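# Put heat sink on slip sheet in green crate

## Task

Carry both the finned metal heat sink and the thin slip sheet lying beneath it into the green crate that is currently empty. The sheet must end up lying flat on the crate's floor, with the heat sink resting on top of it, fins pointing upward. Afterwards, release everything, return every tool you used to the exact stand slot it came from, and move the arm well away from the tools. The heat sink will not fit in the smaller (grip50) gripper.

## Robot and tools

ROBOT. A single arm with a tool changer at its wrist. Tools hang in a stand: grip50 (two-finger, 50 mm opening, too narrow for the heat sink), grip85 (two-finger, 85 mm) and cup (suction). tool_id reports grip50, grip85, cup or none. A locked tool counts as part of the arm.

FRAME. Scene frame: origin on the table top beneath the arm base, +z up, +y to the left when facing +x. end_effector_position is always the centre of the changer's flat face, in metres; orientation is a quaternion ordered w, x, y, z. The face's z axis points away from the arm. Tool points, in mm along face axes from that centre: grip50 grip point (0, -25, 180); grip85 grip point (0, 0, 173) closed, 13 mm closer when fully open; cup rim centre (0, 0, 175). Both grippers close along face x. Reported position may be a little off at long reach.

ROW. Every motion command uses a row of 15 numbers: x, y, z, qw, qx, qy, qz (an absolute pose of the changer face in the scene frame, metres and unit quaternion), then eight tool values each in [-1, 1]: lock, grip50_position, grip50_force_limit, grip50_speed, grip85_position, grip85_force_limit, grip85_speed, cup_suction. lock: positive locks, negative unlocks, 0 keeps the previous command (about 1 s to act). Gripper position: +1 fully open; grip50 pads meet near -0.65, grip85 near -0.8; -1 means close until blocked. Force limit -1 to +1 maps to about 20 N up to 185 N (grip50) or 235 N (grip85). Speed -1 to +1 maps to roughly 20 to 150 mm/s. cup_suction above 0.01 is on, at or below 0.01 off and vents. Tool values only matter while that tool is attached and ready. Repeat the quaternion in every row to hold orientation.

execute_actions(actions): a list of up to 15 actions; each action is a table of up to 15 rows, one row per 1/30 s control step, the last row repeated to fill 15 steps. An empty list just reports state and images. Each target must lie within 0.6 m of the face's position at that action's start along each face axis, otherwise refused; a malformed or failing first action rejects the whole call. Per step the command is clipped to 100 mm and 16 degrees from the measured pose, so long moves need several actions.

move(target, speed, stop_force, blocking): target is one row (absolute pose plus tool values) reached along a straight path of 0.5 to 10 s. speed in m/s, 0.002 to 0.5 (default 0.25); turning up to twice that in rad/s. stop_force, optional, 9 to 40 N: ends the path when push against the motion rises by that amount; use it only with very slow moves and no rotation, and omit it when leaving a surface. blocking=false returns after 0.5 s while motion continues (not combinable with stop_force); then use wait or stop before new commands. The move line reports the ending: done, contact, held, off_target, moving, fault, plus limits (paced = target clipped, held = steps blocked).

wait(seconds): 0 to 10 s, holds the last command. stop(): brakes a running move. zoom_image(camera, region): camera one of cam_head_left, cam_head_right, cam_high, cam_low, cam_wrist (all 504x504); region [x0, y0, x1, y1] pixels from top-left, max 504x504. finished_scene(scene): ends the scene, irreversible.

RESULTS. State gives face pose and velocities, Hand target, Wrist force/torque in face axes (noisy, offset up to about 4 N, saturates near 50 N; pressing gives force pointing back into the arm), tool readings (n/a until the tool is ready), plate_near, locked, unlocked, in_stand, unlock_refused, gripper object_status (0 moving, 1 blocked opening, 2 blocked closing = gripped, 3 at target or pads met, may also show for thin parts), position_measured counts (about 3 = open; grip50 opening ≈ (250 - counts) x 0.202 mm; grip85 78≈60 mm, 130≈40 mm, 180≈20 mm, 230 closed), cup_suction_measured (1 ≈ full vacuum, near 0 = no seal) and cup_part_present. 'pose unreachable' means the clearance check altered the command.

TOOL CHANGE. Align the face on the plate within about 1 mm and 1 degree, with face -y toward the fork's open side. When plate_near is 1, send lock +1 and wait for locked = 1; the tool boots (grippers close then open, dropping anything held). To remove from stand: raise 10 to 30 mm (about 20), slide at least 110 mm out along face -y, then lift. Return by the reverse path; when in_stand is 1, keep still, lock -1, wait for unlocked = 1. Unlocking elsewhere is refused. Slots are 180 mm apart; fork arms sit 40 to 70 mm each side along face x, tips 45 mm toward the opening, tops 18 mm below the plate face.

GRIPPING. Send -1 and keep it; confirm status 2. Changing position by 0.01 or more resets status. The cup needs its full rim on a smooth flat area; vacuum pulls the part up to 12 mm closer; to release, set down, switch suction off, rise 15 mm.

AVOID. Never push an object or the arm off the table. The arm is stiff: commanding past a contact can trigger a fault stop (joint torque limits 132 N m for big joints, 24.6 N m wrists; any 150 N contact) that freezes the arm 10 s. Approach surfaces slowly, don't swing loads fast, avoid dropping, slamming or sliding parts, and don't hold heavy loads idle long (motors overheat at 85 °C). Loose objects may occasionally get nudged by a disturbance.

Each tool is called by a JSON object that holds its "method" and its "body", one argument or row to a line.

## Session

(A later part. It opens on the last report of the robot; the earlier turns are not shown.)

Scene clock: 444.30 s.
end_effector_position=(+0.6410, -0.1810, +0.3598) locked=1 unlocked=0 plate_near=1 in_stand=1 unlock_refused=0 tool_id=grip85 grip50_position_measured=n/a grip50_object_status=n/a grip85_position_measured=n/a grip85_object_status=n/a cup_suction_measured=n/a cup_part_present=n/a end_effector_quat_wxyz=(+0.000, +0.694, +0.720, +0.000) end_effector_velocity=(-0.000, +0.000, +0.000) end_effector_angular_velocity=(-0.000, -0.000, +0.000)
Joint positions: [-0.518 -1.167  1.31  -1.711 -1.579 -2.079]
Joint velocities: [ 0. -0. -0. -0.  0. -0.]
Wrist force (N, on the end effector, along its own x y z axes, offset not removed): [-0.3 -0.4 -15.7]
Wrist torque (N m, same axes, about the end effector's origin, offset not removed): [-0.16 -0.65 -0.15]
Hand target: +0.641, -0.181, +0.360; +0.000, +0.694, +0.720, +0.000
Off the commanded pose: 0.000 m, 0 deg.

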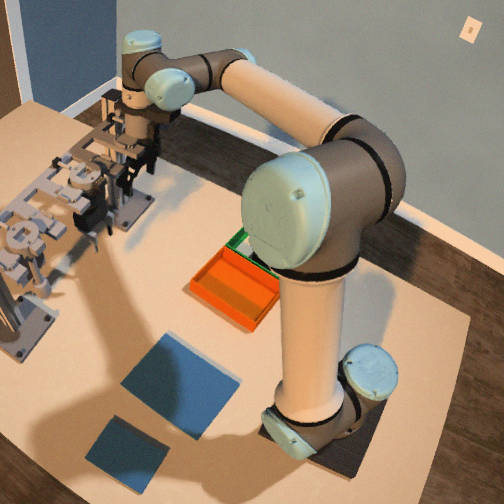

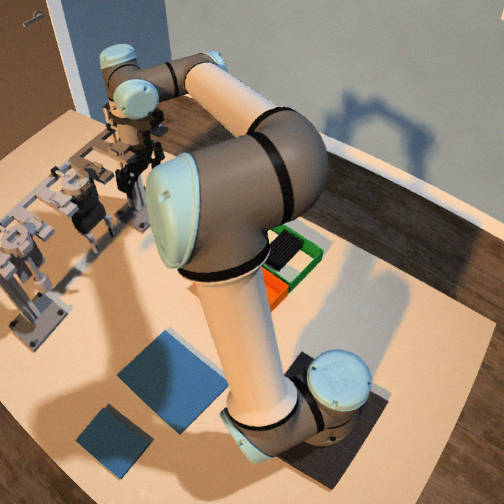

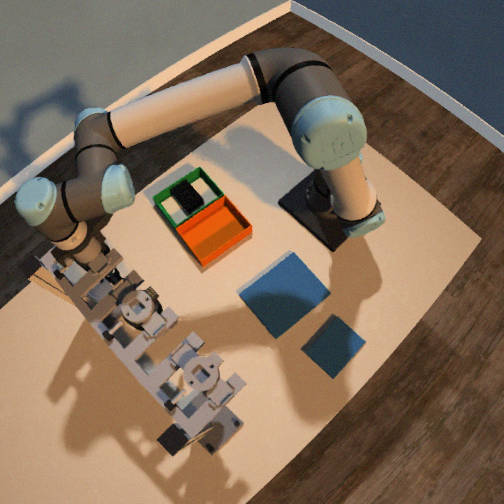

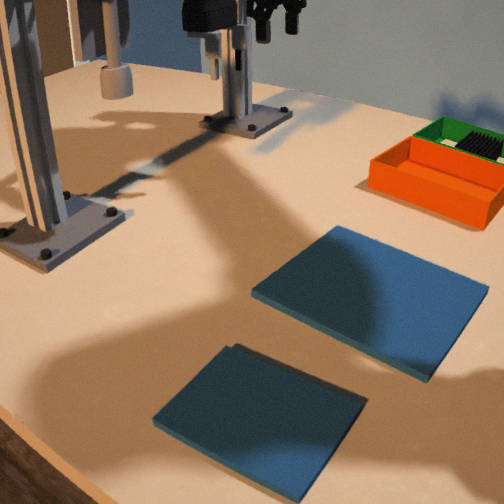

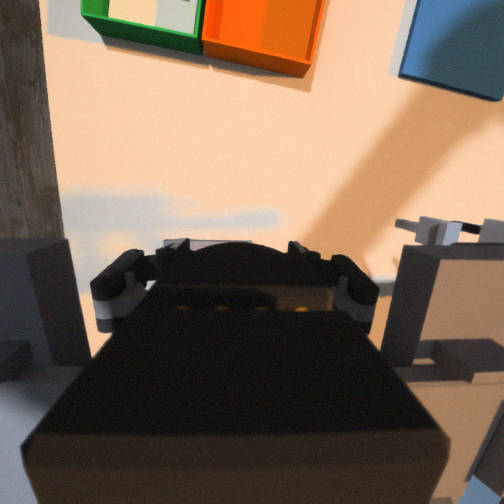

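{"method": "move", "body": {
  "target": [0.641,-0.181,0.38,0,0.6935,0.7204,0,0,0,0,0,0.7,-0.6,0,0],
  "speed": 0.03
}}

{"method": "move", "body": {
  "target": [0.50,-0.187,0.38,0,0.6935,0.7204,0,0,0,0,0,0.7,-0.6,0,0],
  "speed": 0.12
}}

{"method": "move", "body": {
  "target": [0.3186,-0.3165,0.26,0,0.9976,-0.0698,0,0,0,0,0,0.7,-0.6,0,0],
  "speed": 0.4
}}

{"method": "move", "body": {
  "target": [0.3186,-0.3165,0.196,0,0.9976,-0.0698,0,0,0,0,0,0.7,-0.6,0,0],
  "speed": 0.05,
  "stop_force": 15
}}

{"method": "move", "body": {
  "target": [0.3186,-0.3165,0.196,0,0.9976,-0.0698,0,0,0,0,0,-1,-0.6,-0.6,0],
  "speed": 0.05
}}

{"method": "move", "body": {
  "target": [0.3186,-0.3165,0.201,0,0.9976,-0.0698,0,0,0,0,0,-1,-0.6,-0.6,0],
  "speed": 0.02
}}

{"method": "move", "body": {
  "target": [0.3206,-0.3026,0.201,0,0.9976,-0.0698,0,0,0,0,0,-1,-0.6,-0.6,0],
  "speed": 0.03
}}

{"method": "move", "body": {
  "target": [0.3206,-0.3026,0.192,0,0.9976,-0.0698,0,0,0,0,0,-1,-0.6,-0.6,0],
  "speed": 0.003,
  "stop_force": 9
}}

Scene clock: 454.50 s.
end_effector_position=(+0.6410, -0.1810, +0.3798) locked=1 unlocked=0 plate_near=1 in_stand=0 unlock_refused=0 tool_id=grip85 grip50_position_measured=n/a grip50_object_status=n/a grip85_position_measured=41 grip85_object_status=3 cup_suction_measured=n/a cup_part_present=n/a end_effector_quat_wxyz=(+0.000, +0.694, +0.720, +0.000) end_effector_velocity=(-0.000, +0.000, +0.002) end_effector_angular_velocity=(-0.001, +0.000, +0.000)
Joint positions: [-0.518 -1.173  1.266 -1.662 -1.579 -2.079]
Joint velocities: [ 0.    -0.001 -0.005  0.005 -0.001 -0.   ]
Wrist force (N, on the end effector, along its own x y z axes, offset not removed): [-0.6 -0.2 -4.5]
Wrist torque (N m, same axes, about the end effector's origin, offset not removed): [-0.09 -0.08 -0.14]
Hand target: +0.641, -0.181, +0.380; +0.000, +0.694, +0.720, +0.000
Off the commanded pose: 0.000 m, 0 deg.
move: done

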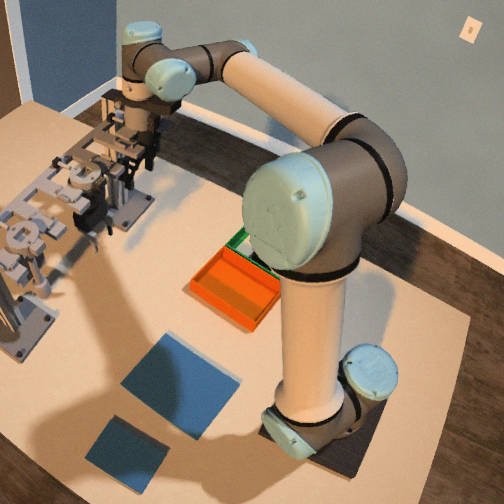

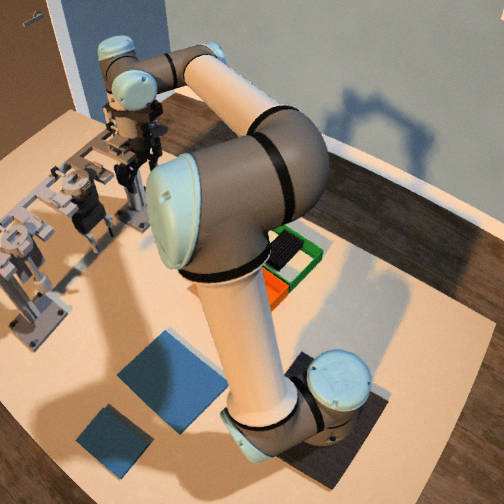

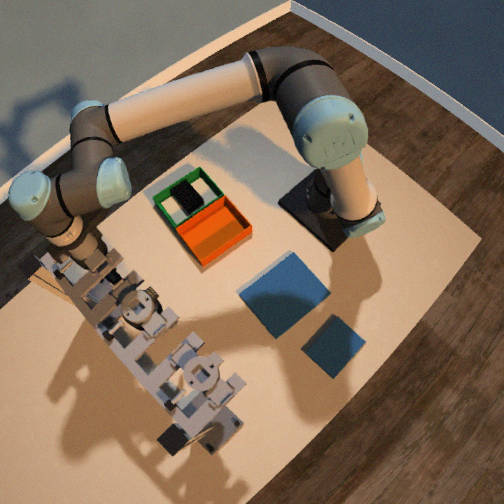

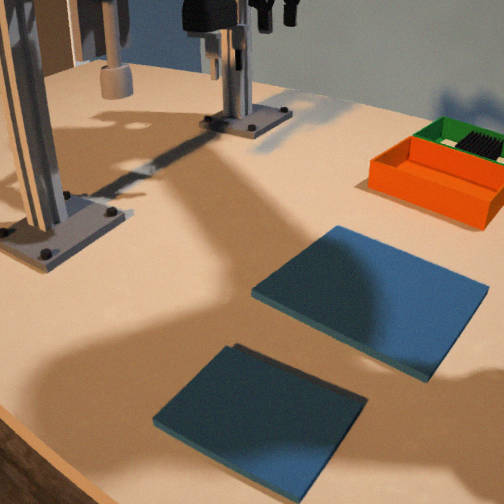

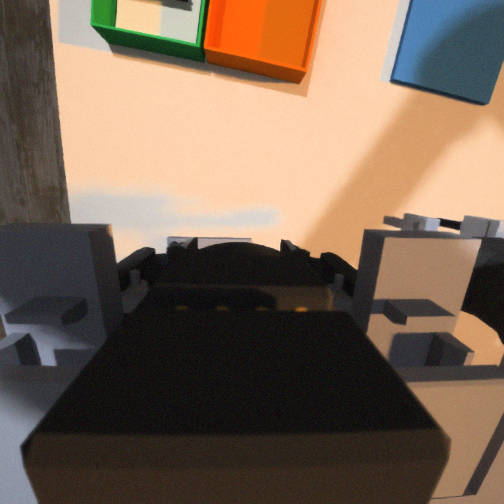

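Scene clock: 456.17 s.
end_effector_position=(+0.5002, -0.1869, +0.3801) locked=1 unlocked=0 plate_near=1 in_stand=0 unlock_refused=0 tool_id=grip85 grip50_position_measured=n/a grip50_object_status=n/a grip85_position_measured=41 grip85_object_status=3 cup_suction_measured=n/a cup_part_present=n/a end_effector_quat_wxyz=(-0.000, +0.694, +0.720, +0.000) end_effector_velocity=(-0.002, -0.000, +0.000) end_effector_angular_velocity=(+0.001, -0.001, -0.000)
Joint positions: [-0.649 -1.493  1.666 -1.742 -1.579 -2.21 ]
Joint velocities: [-0.003 -0.005  0.005 -0.     0.001 -0.002]
Wrist force (N, on the end effector, along its own x y z axes, offset not removed): [-0.9 0.9 -1.7]
Wrist torque (N m, same axes, about the end effector's origin, offset not removed): [0.17 0.02 -0.23]
Hand target: +0.500, -0.187, +0.380; -0.000, +0.694, +0.720, +0.000
Off the commanded pose: 0.000 m, 0 deg.
move: done

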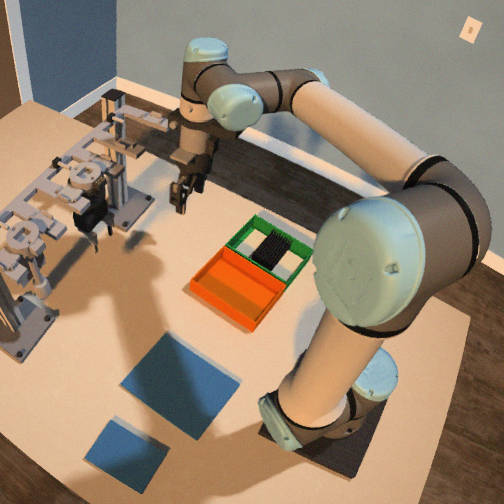

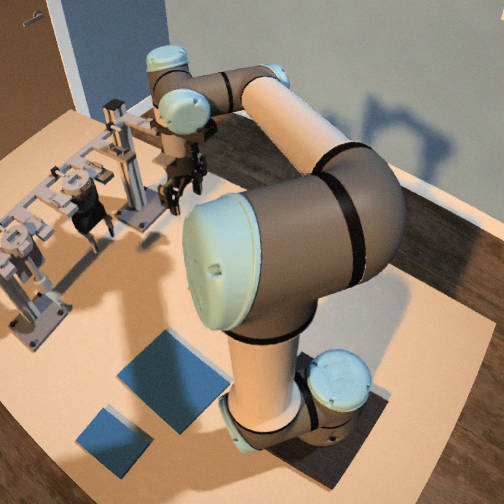

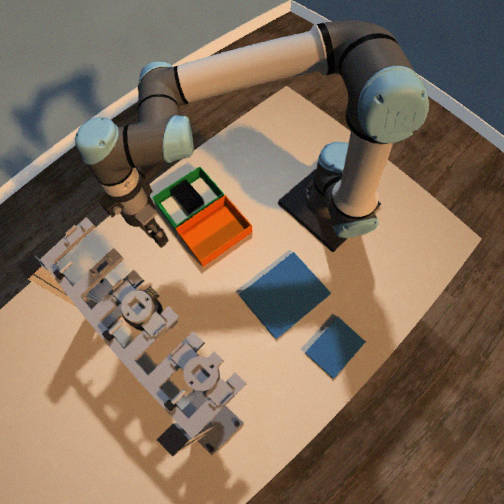

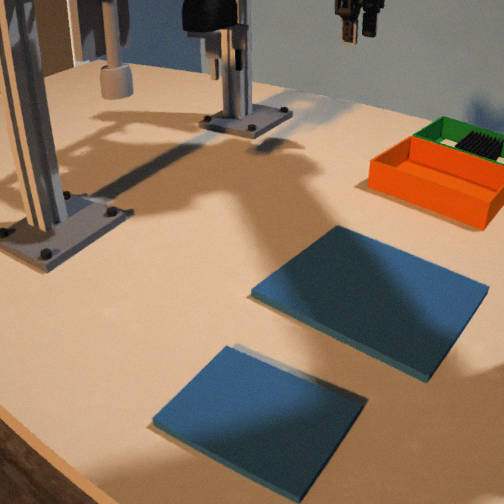

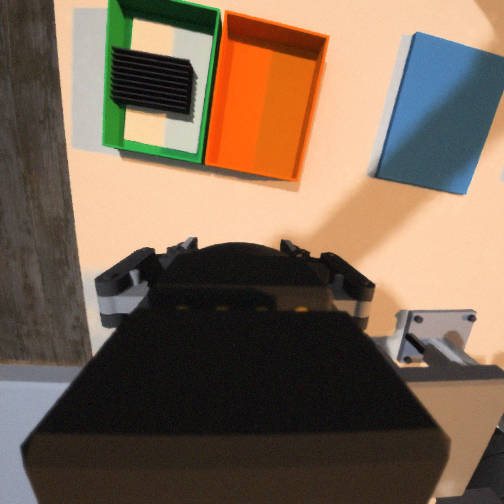

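Scene clock: 458.93 s.
end_effector_position=(+0.3185, -0.3161, +0.2602) locked=1 unlocked=0 plate_near=1 in_stand=0 unlock_refused=0 tool_id=grip85 grip50_position_measured=n/a grip50_object_status=n/a grip85_position_measured=41 grip85_object_status=3 cup_suction_measured=n/a cup_part_present=n/a end_effector_quat_wxyz=(-0.000, +0.998, -0.069, +0.000) end_effector_velocity=(-0.001, -0.001, -0.001) end_effector_angular_velocity=(-0.000, +0.000, -0.011)
Joint positions: [-1.123 -1.609  2.105 -2.069 -1.579 -0.937]
Joint velocities: [-0.003  0.001  0.002 -0.002 -0.     0.008]
Wrist force (N, on the end effector, along its own x y z axes, offset not removed): [0.6 -1.2 -4.6]
Wrist torque (N m, same axes, about the end effector's origin, offset not removed): [0.03 -0.07 -0.15]
Hand target: +0.318, -0.316, +0.260; -0.000, +0.998, -0.070, +0.000
Off the commanded pose: 0.000 m, 0 deg.
move: done

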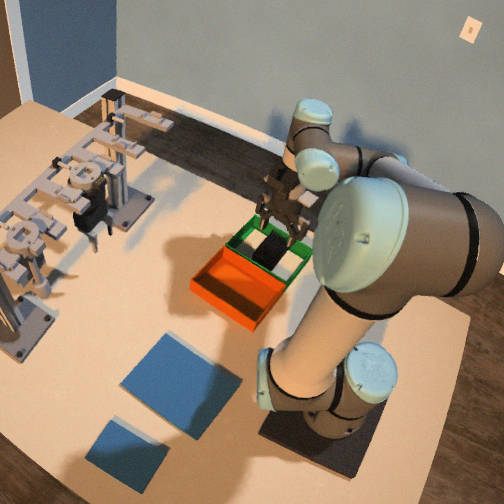

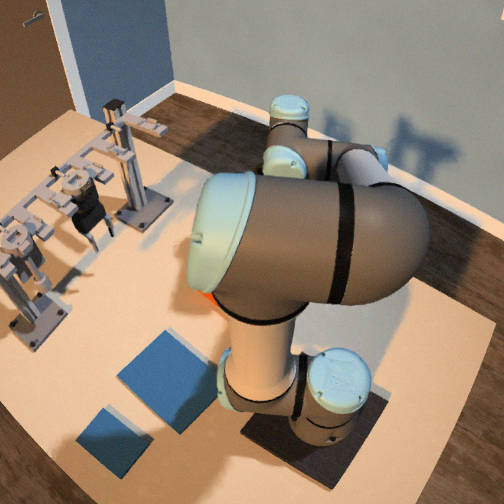

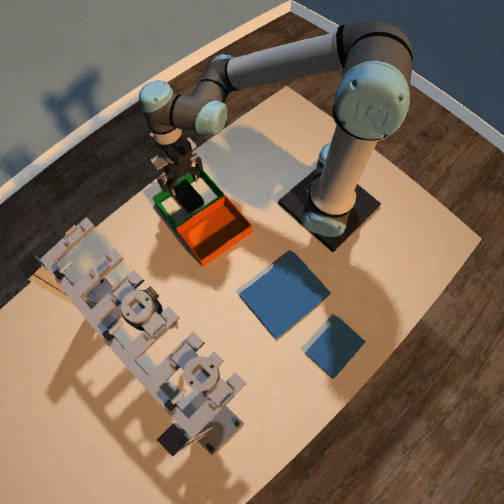

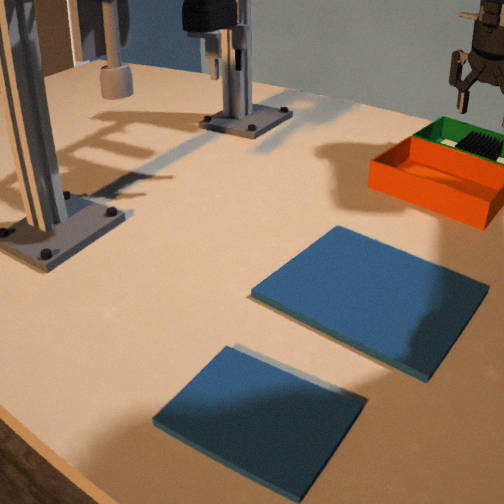

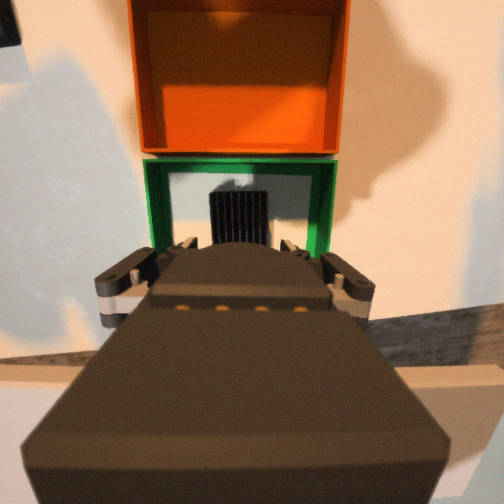

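Scene clock: 460.63 s.
end_effector_position=(+0.3185, -0.3164, +0.1962) locked=1 unlocked=0 plate_near=1 in_stand=0 unlock_refused=0 tool_id=grip85 grip50_position_measured=n/a grip50_object_status=n/a grip85_position_measured=41 grip85_object_status=3 cup_suction_measured=n/a cup_part_present=n/a end_effector_quat_wxyz=(-0.000, +0.998, -0.070, -0.000) end_effector_velocity=(-0.000, -0.000, -0.001) end_effector_angular_velocity=(-0.001, +0.001, +0.000)
Joint positions: [-1.125 -1.507  2.199 -2.265 -1.579 -0.937]
Joint velocities: [ 0.     0.003  0.002 -0.005 -0.001 -0.   ]
Wrist force (N, on the end effector, along its own x y z axes, offset not removed): [-0.6 -1.4 -1.1]
Wrist torque (N m, same axes, about the end effector's origin, offset not removed): [-0.12 0.05 -0.12]
Hand target: +0.319, -0.316, +0.196; -0.000, +0.998, -0.070, +0.000
Off the commanded pose: 0.000 m, 0 deg.
move: done

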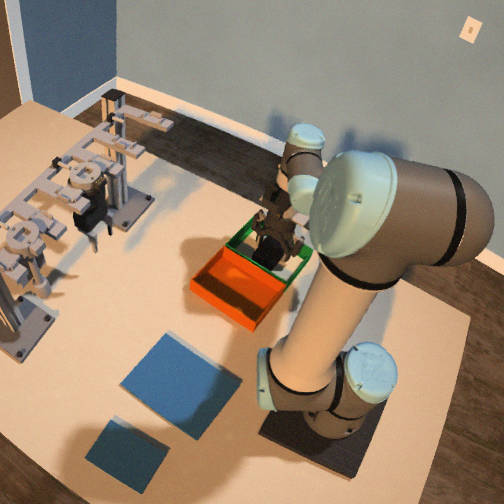

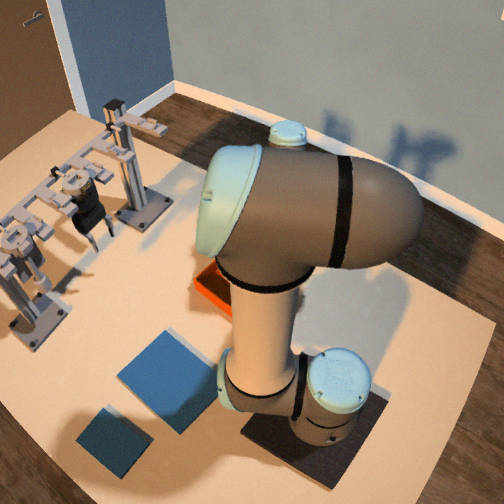

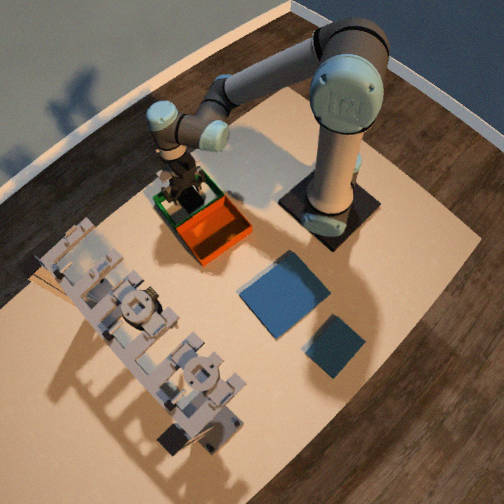

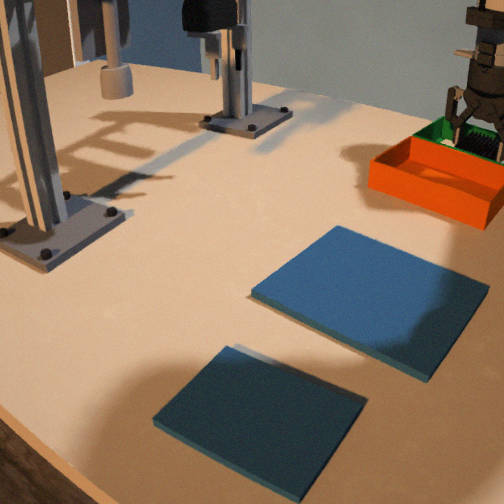

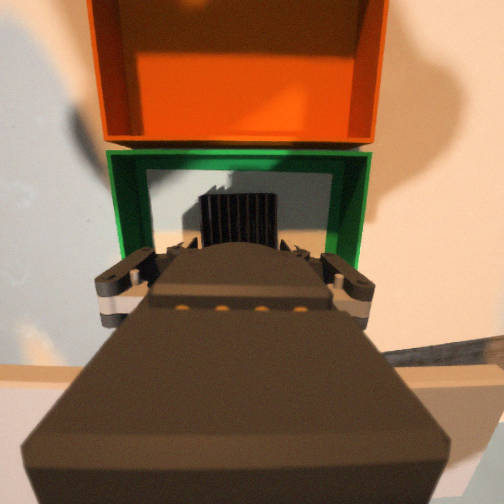

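Scene clock: 461.33 s.
end_effector_position=(+0.3186, -0.3165, +0.1960) locked=1 unlocked=0 plate_near=1 in_stand=0 unlock_refused=0 tool_id=grip85 grip50_position_measured=n/a grip50_object_status=n/a grip85_position_measured=77 grip85_object_status=2 cup_suction_measured=n/a cup_part_present=n/a end_effector_quat_wxyz=(+0.000, +0.998, -0.070, +0.000) end_effector_velocity=(+0.000, -0.000, -0.000) end_effector_angular_velocity=(+0.000, +0.000, -0.000)
Joint positions: [-1.125 -1.507  2.199 -2.266 -1.579 -0.937]
Joint velocities: [-0.  0.  0. -0.  0.  0.]
Wrist force (N, on the end effector, along its own x y z axes, offset not removed): [-5.7 -10.0 -44.6]
Wrist torque (N m, same axes, about the end effector's origin, offset not removed): [1.59 -1.61 -0.19]
Hand target: +0.319, -0.316, +0.196; +0.000, +0.998, -0.070, +0.000
Off the commanded pose: 0.000 m, 0 deg.
move: done

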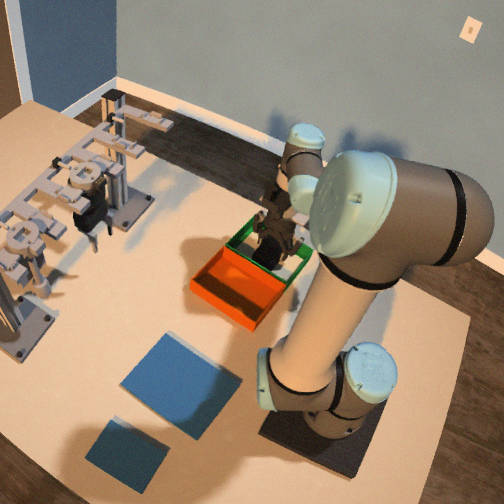

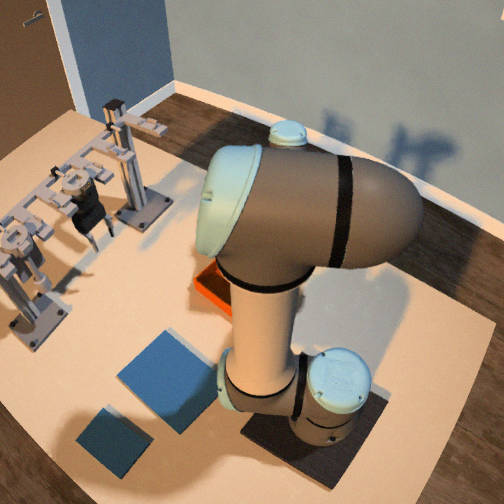

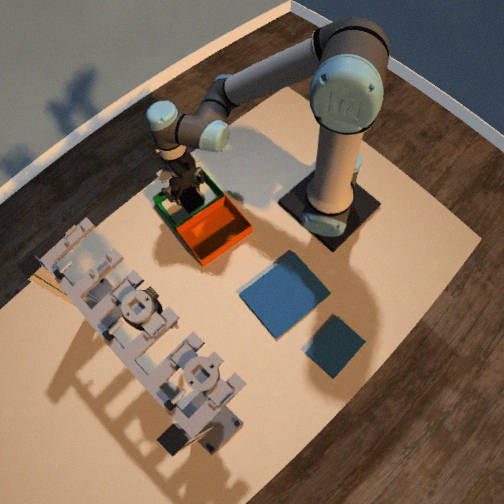

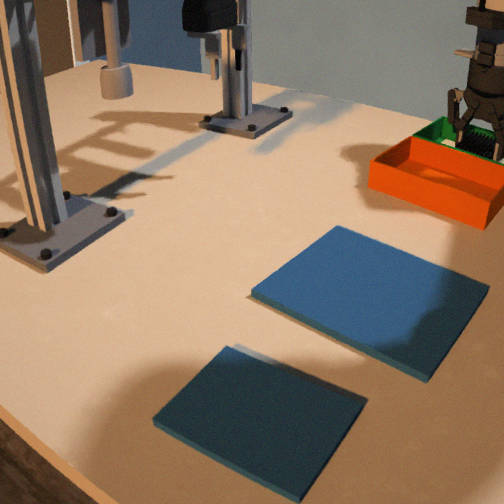

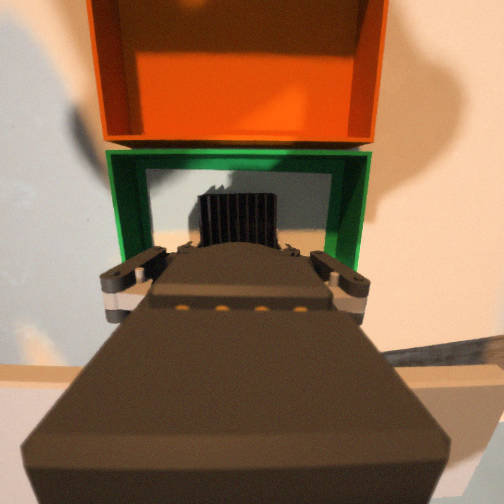

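Scene clock: 462.03 s.
end_effector_position=(+0.3186, -0.3165, +0.2008) locked=1 unlocked=0 plate_near=1 in_stand=0 unlock_refused=0 tool_id=grip85 grip50_position_measured=n/a grip50_object_status=n/a grip85_position_measured=78 grip85_object_status=2 cup_suction_measured=n/a cup_part_present=n/a end_effector_quat_wxyz=(+0.000, +0.998, -0.070, -0.000) end_effector_velocity=(-0.000, -0.000, +0.002) end_effector_angular_velocity=(-0.000, +0.000, -0.000)
Joint positions: [-1.125 -1.515  2.193 -2.251 -1.579 -0.937]
Joint velocities: [-0.    -0.003 -0.003  0.006 -0.     0.   ]
Wrist force (N, on the end effector, along its own x y z axes, offset not removed): [1.0 0.5 -1.1]
Wrist torque (N m, same axes, about the end effector's origin, offset not removed): [0.06 -0.08 -0.19]
Hand target: +0.319, -0.317, +0.201; +0.000, +0.998, -0.070, +0.000
Off the commanded pose: 0.000 m, 0 deg.
move: done

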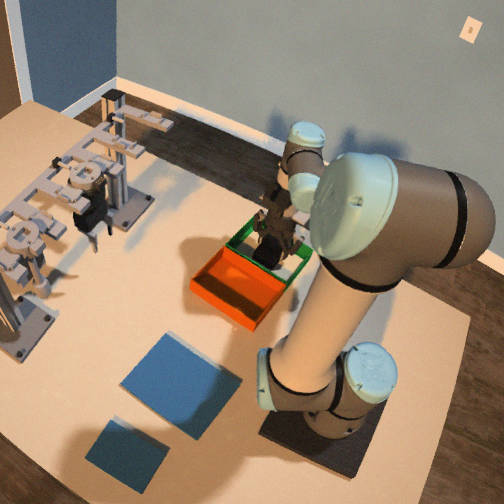

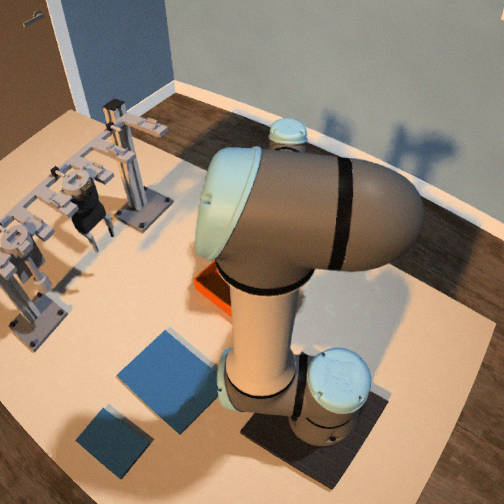

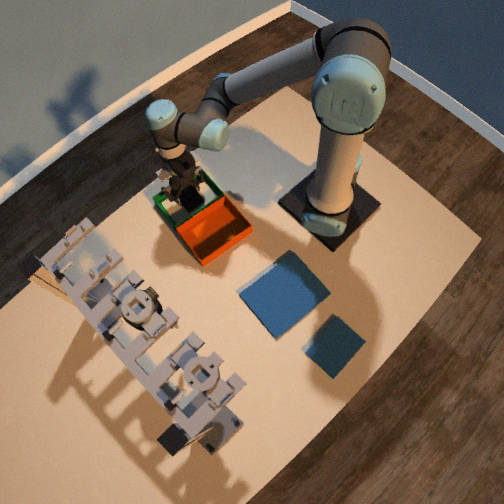

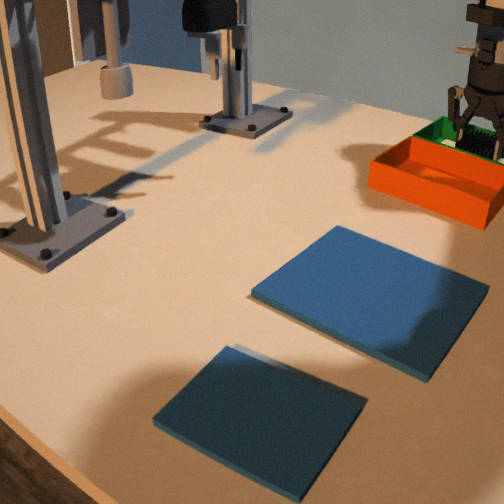

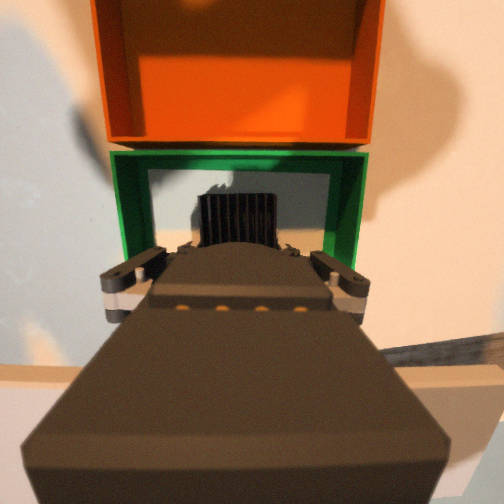

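Scene clock: 462.83 s.
end_effector_position=(+0.3206, -0.3028, +0.2010) locked=1 unlocked=0 plate_near=1 in_stand=0 unlock_refused=0 tool_id=grip85 grip50_position_measured=n/a grip50_object_status=n/a grip85_position_measured=78 grip85_object_status=2 cup_suction_measured=n/a cup_part_present=n/a end_effector_quat_wxyz=(-0.000, +0.998, -0.070, +0.000) end_effector_velocity=(+0.000, +0.002, -0.000) end_effector_angular_velocity=(+0.000, -0.000, +0.000)
Joint positions: [-1.105 -1.535  2.213 -2.252 -1.579 -0.917]
Joint velocities: [ 0.003 -0.003  0.003 -0.     0.     0.003]
Wrist force (N, on the end effector, along its own x y z axes, offset not removed): [1.5 -0.6 -0.6]
Wrist torque (N m, same axes, about the end effector's origin, offset not removed): [0.08 -0.07 -0.19]
Hand target: +0.321, -0.303, +0.201; +0.000, +0.998, -0.070, -0.000
Off the commanded pose: 0.000 m, 0 deg.
move: done

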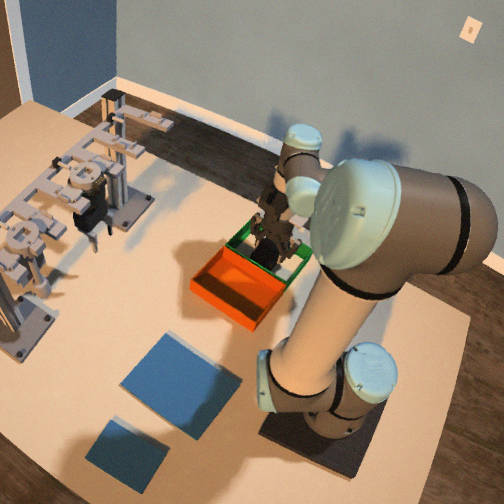

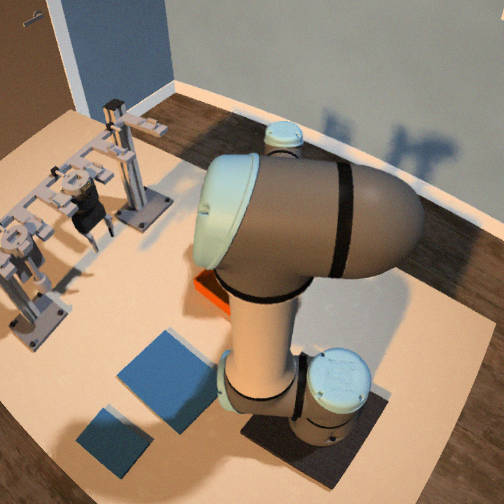

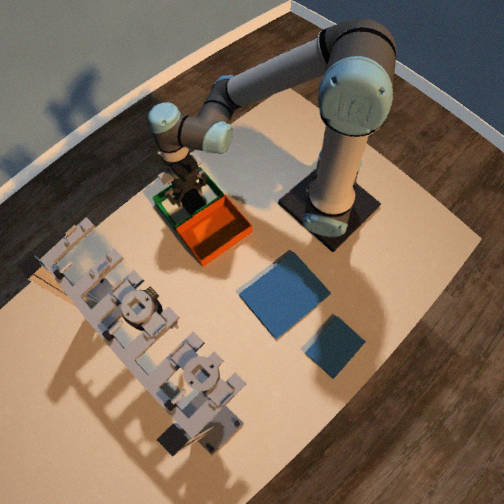

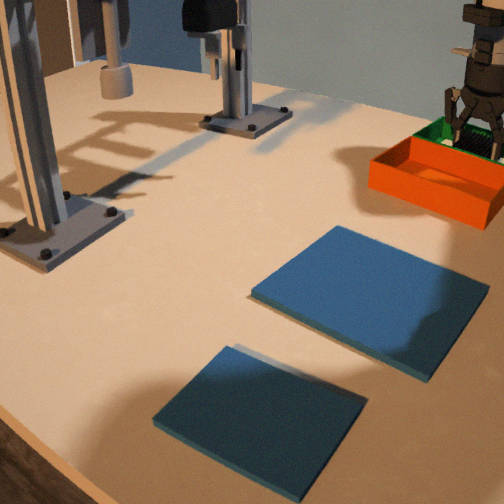

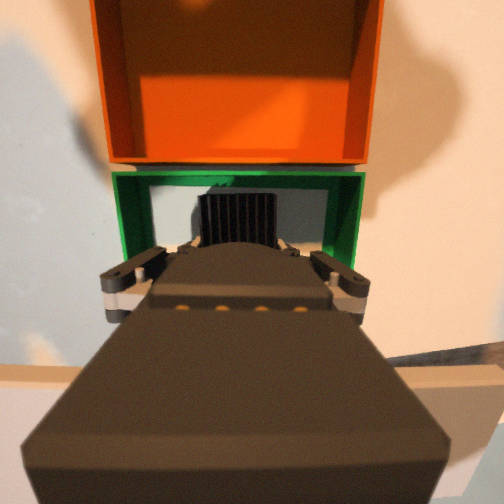

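Scene clock: 464.80 s.
end_effector_position=(+0.3206, -0.3027, +0.1962) locked=1 unlocked=0 plate_near=1 in_stand=0 unlock_refused=0 tool_id=grip85 grip50_position_measured=n/a grip50_object_status=n/a grip85_position_measured=78 grip85_object_status=2 cup_suction_measured=n/a cup_part_present=n/a end_effector_quat_wxyz=(+0.000, +0.998, -0.070, +0.000) end_effector_velocity=(-0.000, +0.000, +0.001) end_effector_angular_velocity=(+0.002, +0.001, +0.001)
Joint positions: [-1.105 -1.526  2.22  -2.267 -1.579 -0.917]
Joint velocities: [-0.    -0.001 -0.002  0.005  0.    -0.001]
Wrist force (N, on the end effector, along its own x y z axes, offset not removed): [-5.2 -4.0 -30.9]
Wrist torque (N m, same axes, about the end effector's origin, offset not removed): [1.18 -0.90 -0.23]
Hand target: +0.321, -0.303, +0.196; +0.000, +0.998, -0.070, +0.000
Off the commanded pose: 0.004 m, 0 deg.
move: contact

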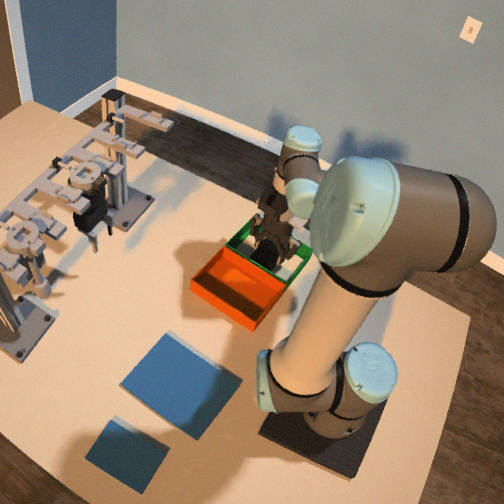

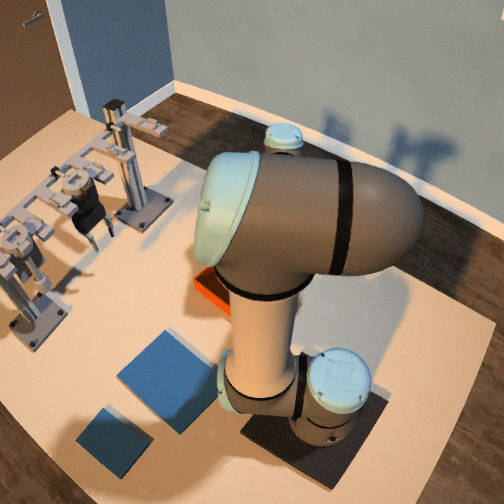

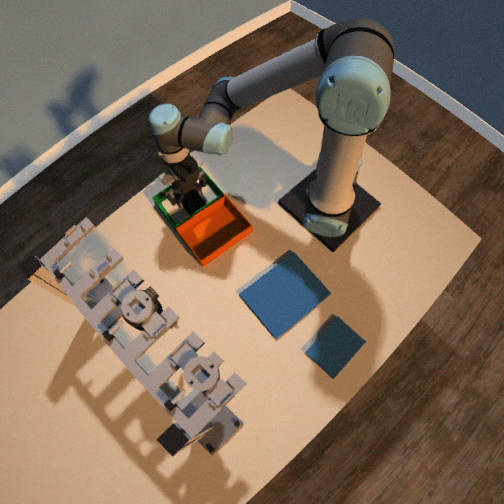

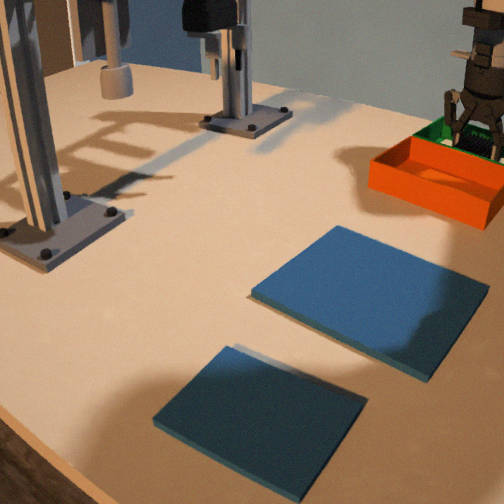

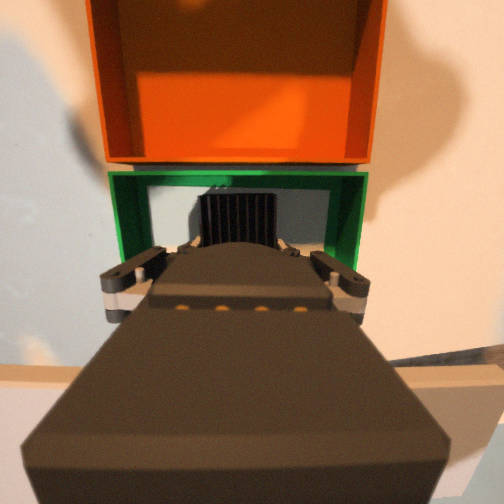

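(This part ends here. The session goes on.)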